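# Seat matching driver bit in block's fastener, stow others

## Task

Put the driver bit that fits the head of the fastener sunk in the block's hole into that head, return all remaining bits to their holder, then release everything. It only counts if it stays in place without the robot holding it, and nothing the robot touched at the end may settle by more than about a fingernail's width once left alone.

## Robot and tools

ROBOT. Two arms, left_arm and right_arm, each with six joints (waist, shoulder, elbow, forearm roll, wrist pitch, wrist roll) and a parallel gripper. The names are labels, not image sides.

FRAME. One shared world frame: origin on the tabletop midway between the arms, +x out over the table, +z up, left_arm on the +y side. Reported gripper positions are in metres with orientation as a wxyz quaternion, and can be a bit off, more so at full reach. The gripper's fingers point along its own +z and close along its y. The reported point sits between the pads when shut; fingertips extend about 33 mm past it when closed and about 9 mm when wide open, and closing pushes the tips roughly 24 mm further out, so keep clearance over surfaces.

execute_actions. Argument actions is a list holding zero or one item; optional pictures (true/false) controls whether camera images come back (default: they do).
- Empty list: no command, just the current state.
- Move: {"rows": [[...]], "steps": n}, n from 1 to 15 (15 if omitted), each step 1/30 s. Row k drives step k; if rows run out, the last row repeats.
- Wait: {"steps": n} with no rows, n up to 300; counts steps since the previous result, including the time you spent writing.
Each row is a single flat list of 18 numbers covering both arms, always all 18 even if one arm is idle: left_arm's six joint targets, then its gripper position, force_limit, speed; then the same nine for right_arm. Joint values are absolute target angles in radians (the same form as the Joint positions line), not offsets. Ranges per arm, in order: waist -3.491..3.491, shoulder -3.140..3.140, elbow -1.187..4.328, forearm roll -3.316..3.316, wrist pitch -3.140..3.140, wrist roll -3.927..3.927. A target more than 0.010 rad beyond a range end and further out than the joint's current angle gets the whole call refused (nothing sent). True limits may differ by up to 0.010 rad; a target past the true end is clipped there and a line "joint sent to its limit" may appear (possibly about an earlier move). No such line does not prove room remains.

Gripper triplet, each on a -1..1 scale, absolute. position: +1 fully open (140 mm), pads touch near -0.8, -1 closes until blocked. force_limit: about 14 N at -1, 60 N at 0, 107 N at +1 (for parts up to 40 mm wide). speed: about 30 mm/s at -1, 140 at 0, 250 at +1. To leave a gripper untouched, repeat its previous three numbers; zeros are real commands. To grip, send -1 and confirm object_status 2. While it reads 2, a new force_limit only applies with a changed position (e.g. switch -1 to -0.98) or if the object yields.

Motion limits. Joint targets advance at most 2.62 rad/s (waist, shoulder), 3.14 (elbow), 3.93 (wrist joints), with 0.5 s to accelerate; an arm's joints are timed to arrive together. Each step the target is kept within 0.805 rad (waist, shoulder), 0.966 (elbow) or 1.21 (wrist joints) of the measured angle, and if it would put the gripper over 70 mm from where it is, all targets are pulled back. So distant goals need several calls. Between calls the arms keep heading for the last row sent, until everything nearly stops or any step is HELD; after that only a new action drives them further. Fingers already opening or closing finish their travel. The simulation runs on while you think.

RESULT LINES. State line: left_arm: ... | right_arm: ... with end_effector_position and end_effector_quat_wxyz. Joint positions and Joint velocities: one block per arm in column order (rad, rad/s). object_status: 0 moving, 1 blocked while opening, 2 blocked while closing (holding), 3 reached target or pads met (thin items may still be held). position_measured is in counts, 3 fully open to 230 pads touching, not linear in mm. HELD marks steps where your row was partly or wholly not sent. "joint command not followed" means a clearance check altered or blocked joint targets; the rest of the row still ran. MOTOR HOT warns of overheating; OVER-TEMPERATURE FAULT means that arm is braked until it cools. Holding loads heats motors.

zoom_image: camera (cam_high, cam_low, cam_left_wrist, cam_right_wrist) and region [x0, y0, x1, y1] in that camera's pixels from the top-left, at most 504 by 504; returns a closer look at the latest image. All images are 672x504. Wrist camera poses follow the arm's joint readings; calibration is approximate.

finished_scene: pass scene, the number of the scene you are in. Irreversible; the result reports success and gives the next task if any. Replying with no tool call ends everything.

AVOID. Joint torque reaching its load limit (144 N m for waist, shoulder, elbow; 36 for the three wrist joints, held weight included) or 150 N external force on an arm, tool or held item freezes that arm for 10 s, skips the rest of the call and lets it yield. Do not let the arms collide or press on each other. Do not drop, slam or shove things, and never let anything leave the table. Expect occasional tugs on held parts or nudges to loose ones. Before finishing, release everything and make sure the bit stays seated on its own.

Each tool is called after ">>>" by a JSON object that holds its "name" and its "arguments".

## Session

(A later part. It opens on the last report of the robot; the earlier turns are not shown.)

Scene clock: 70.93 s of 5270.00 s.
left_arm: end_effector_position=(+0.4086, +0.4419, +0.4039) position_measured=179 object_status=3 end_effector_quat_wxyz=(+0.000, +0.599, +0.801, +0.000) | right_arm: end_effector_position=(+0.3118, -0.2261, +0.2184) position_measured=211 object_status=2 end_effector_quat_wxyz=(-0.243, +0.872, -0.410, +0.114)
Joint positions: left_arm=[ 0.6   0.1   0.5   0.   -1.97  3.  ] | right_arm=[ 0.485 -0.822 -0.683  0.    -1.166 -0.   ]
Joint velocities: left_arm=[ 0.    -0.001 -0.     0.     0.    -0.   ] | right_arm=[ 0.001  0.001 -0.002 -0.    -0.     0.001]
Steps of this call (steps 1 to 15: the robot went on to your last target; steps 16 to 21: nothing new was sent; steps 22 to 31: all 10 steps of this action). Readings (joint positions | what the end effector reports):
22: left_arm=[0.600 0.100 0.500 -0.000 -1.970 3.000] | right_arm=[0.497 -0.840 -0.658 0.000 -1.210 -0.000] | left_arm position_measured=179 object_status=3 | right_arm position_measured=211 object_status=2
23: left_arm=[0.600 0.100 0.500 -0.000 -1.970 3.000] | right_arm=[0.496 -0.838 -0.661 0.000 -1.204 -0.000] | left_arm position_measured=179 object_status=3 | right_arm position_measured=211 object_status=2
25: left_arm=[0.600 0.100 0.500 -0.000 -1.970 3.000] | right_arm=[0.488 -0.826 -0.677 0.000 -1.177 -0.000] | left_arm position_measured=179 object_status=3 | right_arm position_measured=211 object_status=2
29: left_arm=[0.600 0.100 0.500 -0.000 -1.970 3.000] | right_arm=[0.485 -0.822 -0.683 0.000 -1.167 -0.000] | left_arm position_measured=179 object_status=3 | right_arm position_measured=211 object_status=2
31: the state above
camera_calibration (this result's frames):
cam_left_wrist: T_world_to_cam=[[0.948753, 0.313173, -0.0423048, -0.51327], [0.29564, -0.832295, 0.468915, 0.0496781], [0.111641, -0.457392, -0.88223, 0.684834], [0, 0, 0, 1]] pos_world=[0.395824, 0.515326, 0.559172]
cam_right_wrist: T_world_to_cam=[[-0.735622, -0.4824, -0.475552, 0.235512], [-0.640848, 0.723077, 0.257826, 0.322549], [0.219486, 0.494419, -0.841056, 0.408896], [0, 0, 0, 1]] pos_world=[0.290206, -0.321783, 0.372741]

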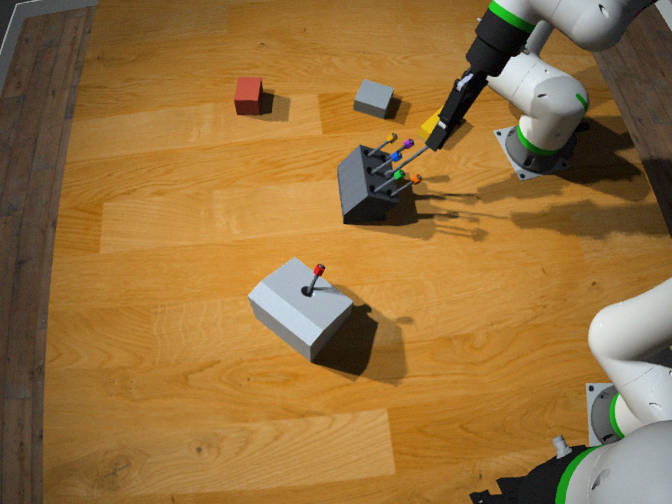

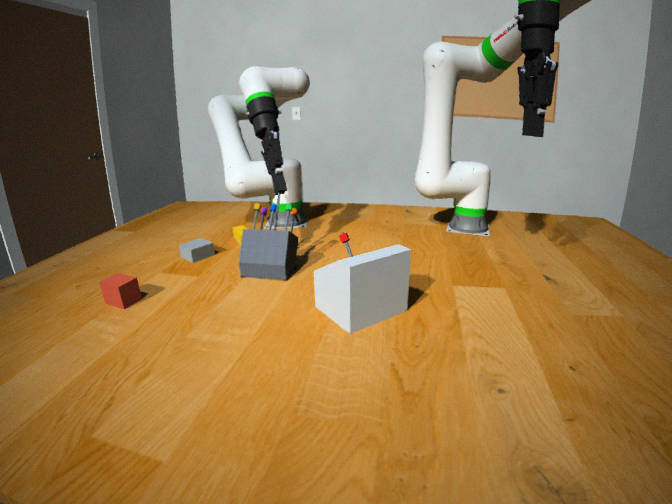

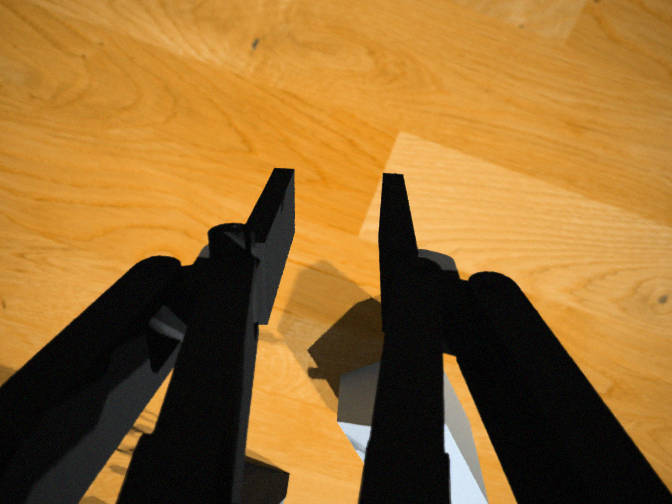

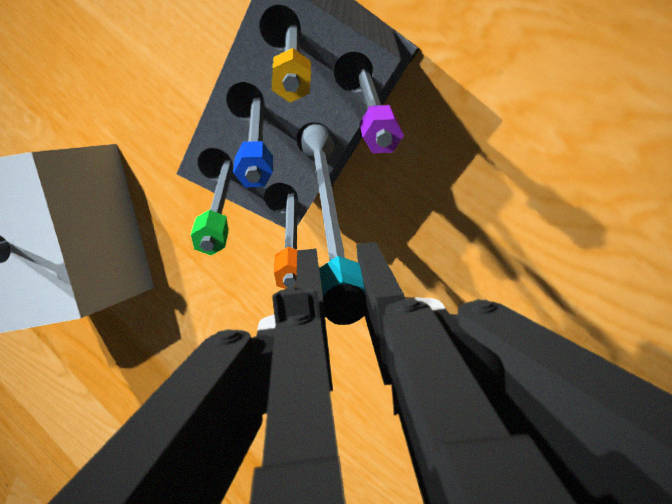

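>>> {"name": "execute_actions", "arguments": {"actions": [{"rows":[[0.6,0.1,0.5,0,-1.97,3.0,-0.4,0,0,0.4613,-0.7742,-0.7271,0,-1.0749,0,-1,0.3,0]],"steps":12}]}}

>>> {"name": "execute_actions", "arguments": {"actions": [{"rows":[[0.6,0.1,0.5,0,-1.97,3.0,-0.4,0,0,0.4393,-0.7209,-0.7688,0,-0.9799,0,-1,0.3,0]],"steps":12}]}}

Scene clock: 72.57 s of 5270.00 s.
left_arm: end_effector_position=(+0.4086, +0.4419, +0.4039) position_measured=179 object_status=3 end_effector_quat_wxyz=(+0.000, +0.599, +0.801, +0.000) | right_arm: end_effector_position=(+0.3275, -0.2229, +0.1932) position_measured=211 object_status=2 end_effector_quat_wxyz=(-0.241, +0.867, -0.420, +0.117)
Joint positions: left_arm=[ 0.6   0.1   0.5   0.   -1.97  3.  ] | right_arm=[ 0.461 -0.774 -0.727 -0.    -1.075 -0.   ]
Joint velocities: left_arm=[-0.     0.    -0.     0.002  0.     0.   ] | right_arm=[ 0.001  0.001  0.001 -0.     0.    -0.001]
Steps of this call (steps 1 to 15: the robot went on to your last target; steps 16 to 37: nothing new was sent; steps 38 to 49: all 12 steps of this action). Readings (joint positions | what the end effector reports):
38: left_arm=[0.600 0.100 0.500 0.000 -1.970 3.000] | right_arm=[0.485 -0.822 -0.683 0.000 -1.166 -0.000] | left_arm position_measured=179 object_status=3 | right_arm position_measured=211 object_status=2
39: left_arm=[0.600 0.100 0.500 0.000 -1.970 3.000] | right_arm=[0.483 -0.819 -0.686 -0.000 -1.161 -0.000] | left_arm position_measured=179 object_status=3 | right_arm position_measured=211 object_status=2
41: left_arm=[0.600 0.100 0.500 0.000 -1.970 3.000] | right_arm=[0.474 -0.801 -0.703 -0.000 -1.125 -0.000] | left_arm position_measured=179 object_status=3 | right_arm position_measured=211 object_status=2
45: left_arm=[0.600 0.100 0.500 0.000 -1.970 3.000] | right_arm=[0.461 -0.774 -0.727 -0.000 -1.075 -0.000] | left_arm position_measured=179 object_status=3 | right_arm position_measured=211 object_status=2
49: the state above
camera_calibration (this result's frames):
cam_left_wrist: T_world_to_cam=[[0.948753, 0.313173, -0.0423049, -0.51327], [0.295641, -0.832295, 0.468915, 0.049678], [0.111642, -0.457392, -0.88223, 0.684834], [0, 0, 0, 1]] pos_world=[0.395824, 0.515327, 0.559172]
cam_right_wrist: T_world_to_cam=[[-0.746812, -0.464912, -0.47553, 0.244159], [-0.623661, 0.737872, 0.258054, 0.334443], [0.230908, 0.489288, -0.840999, 0.377762], [0, 0, 0, 1]] pos_world=[0.303692, -0.318099, 0.347498]

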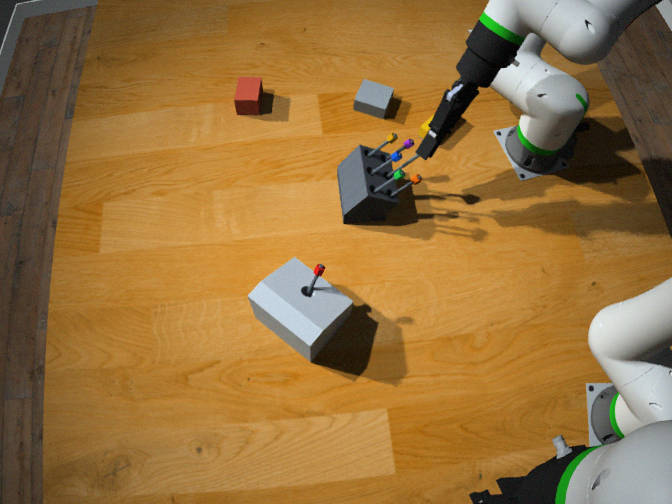

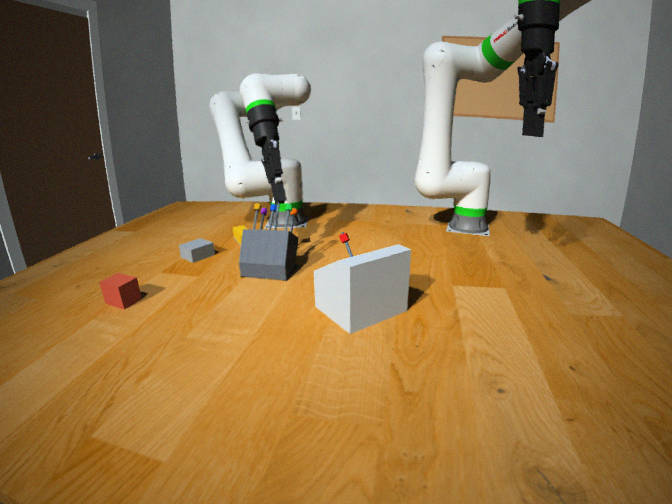

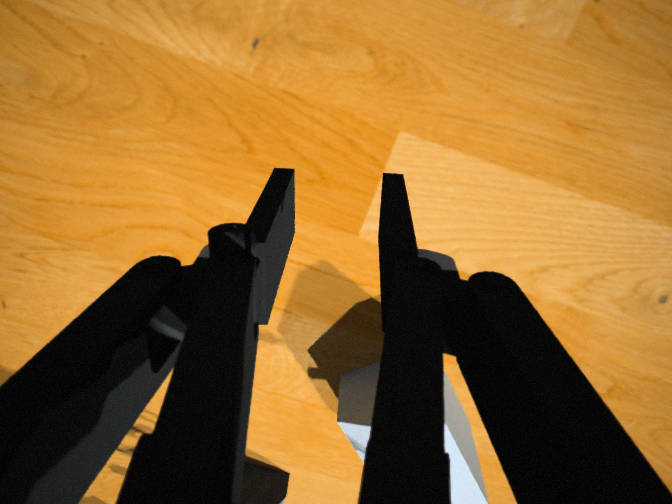

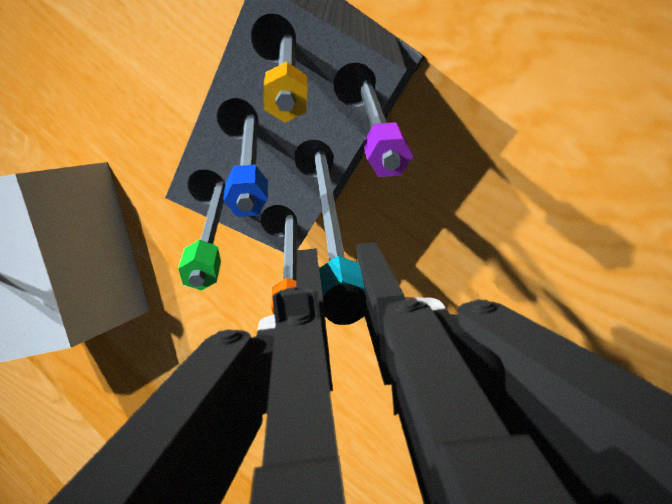

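Scene clock: 72.97 s of 5270.00 s.
left_arm: end_effector_position=(+0.4086, +0.4419, +0.4039) position_measured=179 object_status=3 end_effector_quat_wxyz=(+0.000, +0.599, +0.801, +0.000) | right_arm: end_effector_position=(+0.3424, -0.2207, +0.1672) position_measured=211 object_status=2 end_effector_quat_wxyz=(-0.240, +0.862, -0.429, +0.120)
Joint positions: left_arm=[ 0.6   0.1   0.5   0.   -1.97  3.  ] | right_arm=[ 0.439 -0.721 -0.769 -0.    -0.98  -0.   ]
Joint velocities: left_arm=[ 0.  0.  0. -0.  0.  0.] | right_arm=[ 0.002  0.001  0.002  0.     0.001 -0.   ]
Steps of this call (steps 1 to 12: all 12 steps of this action). Readings (joint positions | what the end effector reports):
1: left_arm=[0.600 0.100 0.500 0.000 -1.970 3.000] | right_arm=[0.461 -0.774 -0.727 -0.000 -1.075 -0.000] | left_arm position_measured=179 object_status=3 | right_arm position_measured=211 object_status=2
2: left_arm=[0.600 0.100 0.500 0.000 -1.970 3.000] | right_arm=[0.460 -0.771 -0.729 -0.000 -1.069 -0.000] | left_arm position_measured=179 object_status=3 | right_arm position_measured=211 object_status=2
4: left_arm=[0.600 0.100 0.500 0.000 -1.970 3.000] | right_arm=[0.452 -0.751 -0.745 -0.000 -1.034 -0.000] | left_arm position_measured=179 object_status=3 | right_arm position_measured=211 object_status=2
8: left_arm=[0.600 0.100 0.500 0.000 -1.970 3.000] | right_arm=[0.439 -0.721 -0.769 -0.000 -0.980 -0.000] | left_arm position_measured=179 object_status=3 | right_arm position_measured=211 object_status=2
12: the state above
camera_calibration (this result's frames):
cam_left_wrist: T_world_to_cam=[[0.948753, 0.313173, -0.0423049, -0.51327], [0.29564, -0.832295, 0.468915, 0.049678], [0.111641, -0.457392, -0.88223, 0.684834], [0, 0, 0, 1]] pos_world=[0.395824, 0.515326, 0.559172]
cam_right_wrist: T_world_to_cam=[[-0.756842, -0.44835, -0.475577, 0.251095], [-0.607284, 0.751409, 0.258053, 0.346196], [0.241654, 0.484115, -0.840973, 0.346587], [0, 0, 0, 1]] pos_world=[0.316524, -0.315345, 0.321549]

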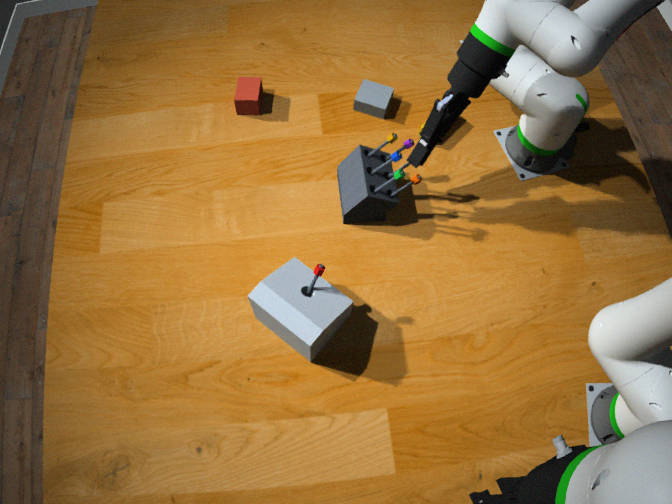

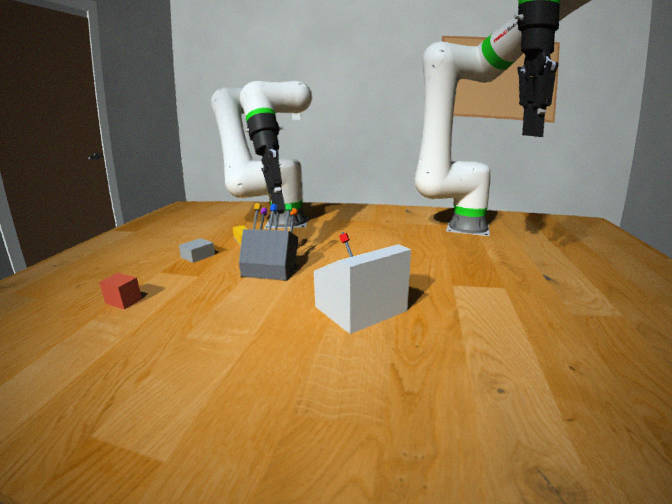

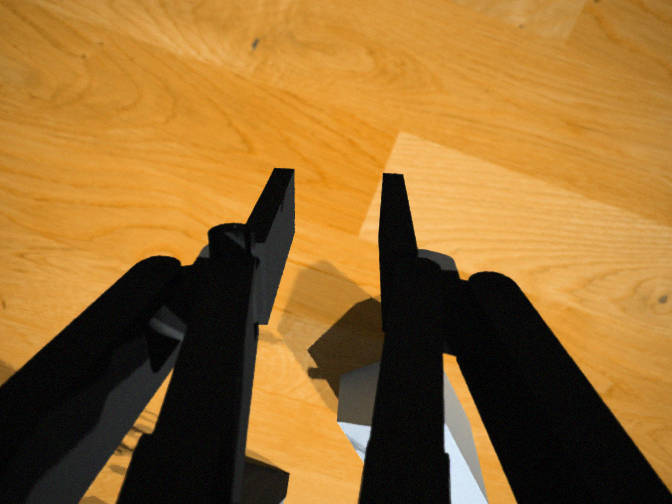

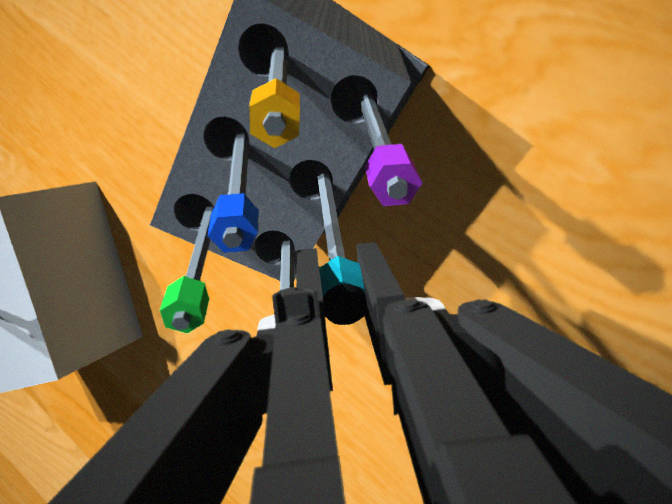

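A little deeper, release, retreat.

>>> {"name": "execute_actions", "arguments": {"actions": [{"rows":[[0.6,0.1,0.5,0,-1.97,3.0,-0.4,0,0,0.4345,-0.696,-0.780,0,-0.944,0,-1,0.3,0]],"steps":8}], "pictures": false}}

>>> {"name": "execute_actions", "arguments": {"actions": [{"rows":[[0.6,0.1,0.5,0,-1.97,3.0,-0.4,0,0,0.4345,-0.696,-0.780,0,-0.944,0,-0.42,0.3,-0.5]],"steps":15}], "pictures": false}}

>>> {"name": "execute_actions", "arguments": {"actions": [{"rows":[[0.6,0.1,0.5,0,-1.97,3.0,-0.4,0,0,0.4345,-0.82,-0.65,0,-1.2,0,-0.42,0.3,-0.5]],"steps":15}]}}

Scene clock: 73.87 s of 5270.00 s.
left_arm: end_effector_position=(+0.4086, +0.4419, +0.4039) position_measured=179 object_status=3 end_effector_quat_wxyz=(+0.000, +0.599, +0.801, +0.000) | right_arm: end_effector_position=(+0.3482, -0.2185, +0.1583) position_measured=211 object_status=2 end_effector_quat_wxyz=(-0.240, +0.861, -0.432, +0.120)
Joint positions: left_arm=[ 0.6   0.1   0.5   0.   -1.97  3.  ] | right_arm=[ 0.434 -0.696 -0.78   0.    -0.944 -0.   ]
Joint velocities: left_arm=[-0.     0.001 -0.     0.001 -0.     0.   ] | right_arm=[-0.     0.    -0.001 -0.     0.002  0.   ]
Steps of this call (steps 1 to 15: the robot went on to your last target; steps 16 to 19: nothing new was sent; steps 20 to 27: all 8 steps of this action). Readings (joint positions | what the end effector reports):
20: left_arm=[0.600 0.100 0.500 0.000 -1.970 3.000] | right_arm=[0.439 -0.721 -0.769 0.000 -0.980 -0.000] | left_arm position_measured=179 object_status=3 | right_arm position_measured=211 object_status=2
21: left_arm=[0.600 0.100 0.500 0.000 -1.970 3.000] | right_arm=[0.439 -0.717 -0.770 0.000 -0.975 -0.000] | left_arm position_measured=179 object_status=3 | right_arm position_measured=211 object_status=2
23: left_arm=[0.600 0.100 0.500 0.000 -1.970 3.000] | right_arm=[0.435 -0.700 -0.778 0.000 -0.951 -0.000] | left_arm position_measured=179 object_status=3 | right_arm position_measured=211 object_status=2
27: the state above

Scene clock: 74.37 s of 5270.00 s.
left_arm: end_effector_position=(+0.4086, +0.4419, +0.4039) position_measured=179 object_status=3 end_effector_quat_wxyz=(+0.000, +0.599, +0.801, +0.000) | right_arm: end_effector_position=(+0.3483, -0.2185, +0.1583) position_measured=182 object_status=3 end_effector_quat_wxyz=(-0.240, +0.861, -0.432, +0.120)
Joint positions: left_arm=[ 0.6   0.1   0.5   0.   -1.97  3.  ] | right_arm=[ 0.434 -0.696 -0.78   0.    -0.944 -0.   ]
Joint velocities: left_arm=[-0.     0.001 -0.    -0.     0.001  0.   ] | right_arm=[-0.001 -0.     0.001  0.    -0.001  0.001]
Steps of this call (steps 1 to 15: all 15 steps of this action). Readings (joint positions | what the end effector reports):
1: left_arm=[0.600 0.100 0.500 0.000 -1.970 3.000] | right_arm=[0.434 -0.696 -0.780 0.000 -0.944 -0.000] | left_arm position_measured=179 object_status=3 | right_arm position_measured=211 object_status=0
2: left_arm=[0.600 0.100 0.500 0.000 -1.970 3.000] | right_arm=[0.434 -0.696 -0.780 0.000 -0.944 -0.000] | left_arm position_measured=179 object_status=3 | right_arm position_measured=211 object_status=0
4: left_arm=[0.600 0.100 0.500 0.000 -1.970 3.000] | right_arm=[0.434 -0.696 -0.780 0.000 -0.944 -0.000] | left_arm position_measured=179 object_status=3 | right_arm position_measured=199 object_status=0
8: left_arm=[0.600 0.100 0.500 0.000 -1.970 3.000] | right_arm=[0.434 -0.696 -0.780 0.000 -0.944 -0.000] | left_arm position_measured=179 object_status=3 | right_arm position_measured=183 object_status=0
15: the state above

Scene clock: 74.87 s of 5270.00 s.
left_arm: end_effector_position=(+0.4086, +0.4419, +0.4039) position_measured=179 object_status=3 end_effector_quat_wxyz=(+0.000, +0.599, +0.801, +0.000) | right_arm: end_effector_position=(+0.3144, -0.2437, +0.2316) position_measured=182 object_status=3 end_effector_quat_wxyz=(-0.239, +0.862, -0.432, +0.120)
Joint positions: left_arm=[ 0.6   0.1   0.5   0.   -1.97  3.  ] | right_arm=[ 0.434 -0.82  -0.65   0.    -1.2   -0.   ]
Joint velocities: left_arm=[-0.    -0.001  0.     0.    -0.    -0.   ] | right_arm=[-0.    -0.003  0.002  0.    -0.002  0.001]
Steps of this call (steps 1 to 15: all 15 steps of this action). Readings (joint positions | what the end effector reports):
1: left_arm=[0.600 0.100 0.500 0.000 -1.970 3.000] | right_arm=[0.434 -0.696 -0.780 0.000 -0.944 -0.000] | left_arm position_measured=179 object_status=3 | right_arm position_measured=182 object_status=3
2: left_arm=[0.600 0.100 0.500 0.000 -1.970 3.000] | right_arm=[0.434 -0.698 -0.778 0.000 -0.950 -0.000] | left_arm position_measured=179 object_status=3 | right_arm position_measured=182 object_status=3
4: left_arm=[0.600 0.100 0.500 0.000 -1.970 3.000] | right_arm=[0.434 -0.716 -0.760 0.000 -0.985 -0.000] | left_arm position_measured=179 object_status=3 | right_arm position_measured=182 object_status=3
8: left_arm=[0.600 0.100 0.500 0.000 -1.970 3.000] | right_arm=[0.434 -0.789 -0.683 0.000 -1.135 -0.000] | left_arm position_measured=179 object_status=3 | right_arm position_measured=182 object_status=3
15: the state above
camera_calibration (this result's frames):
cam_left_wrist: T_world_to_cam=[[0.948753, 0.313173, -0.0423046, -0.51327], [0.29564, -0.832295, 0.468915, 0.0496779], [0.111642, -0.457392, -0.882229, 0.684834], [0, 0, 0, 1]] pos_world=[0.395824, 0.515327, 0.559172]
cam_right_wrist: T_world_to_cam=[[-0.759967, -0.445493, -0.473272, 0.251403], [-0.603123, 0.754765, 0.258014, 0.329403], [0.242265, 0.481524, -0.842284, 0.418136], [0, 0, 0, 1]] pos_world=[0.288429, -0.337966, 0.38618]

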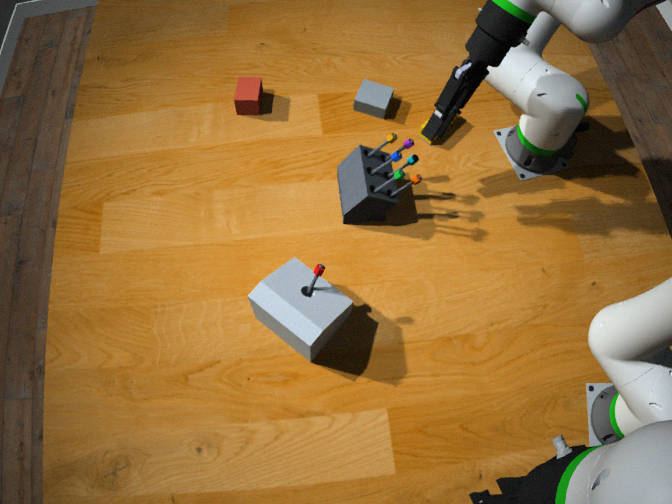

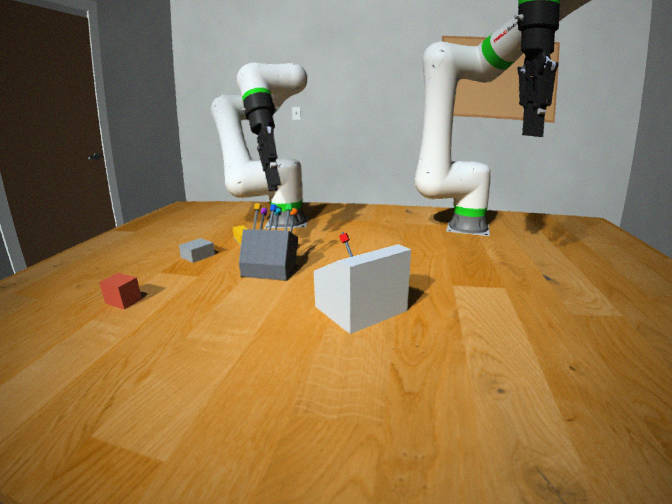

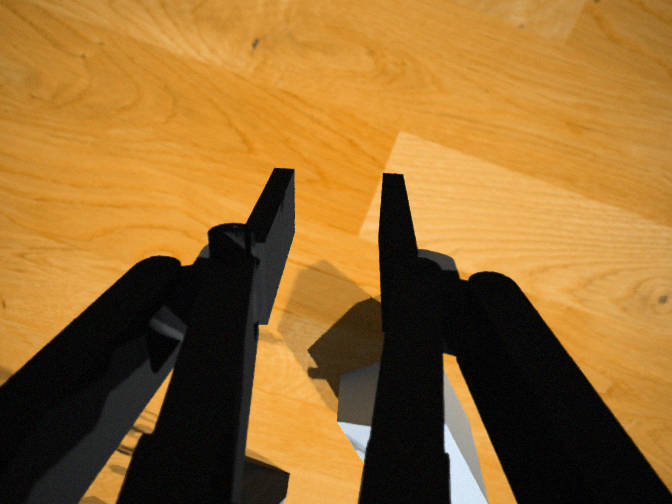

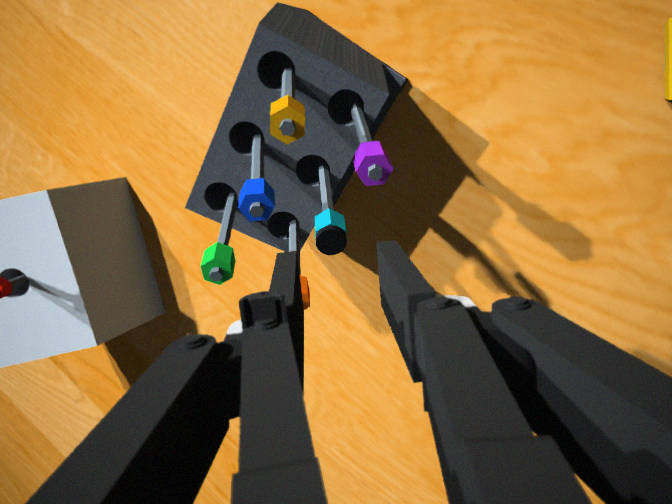

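>>> {"name": "finished_scene", "arguments": {"scene": 2}}

The scene is finished: the task was done.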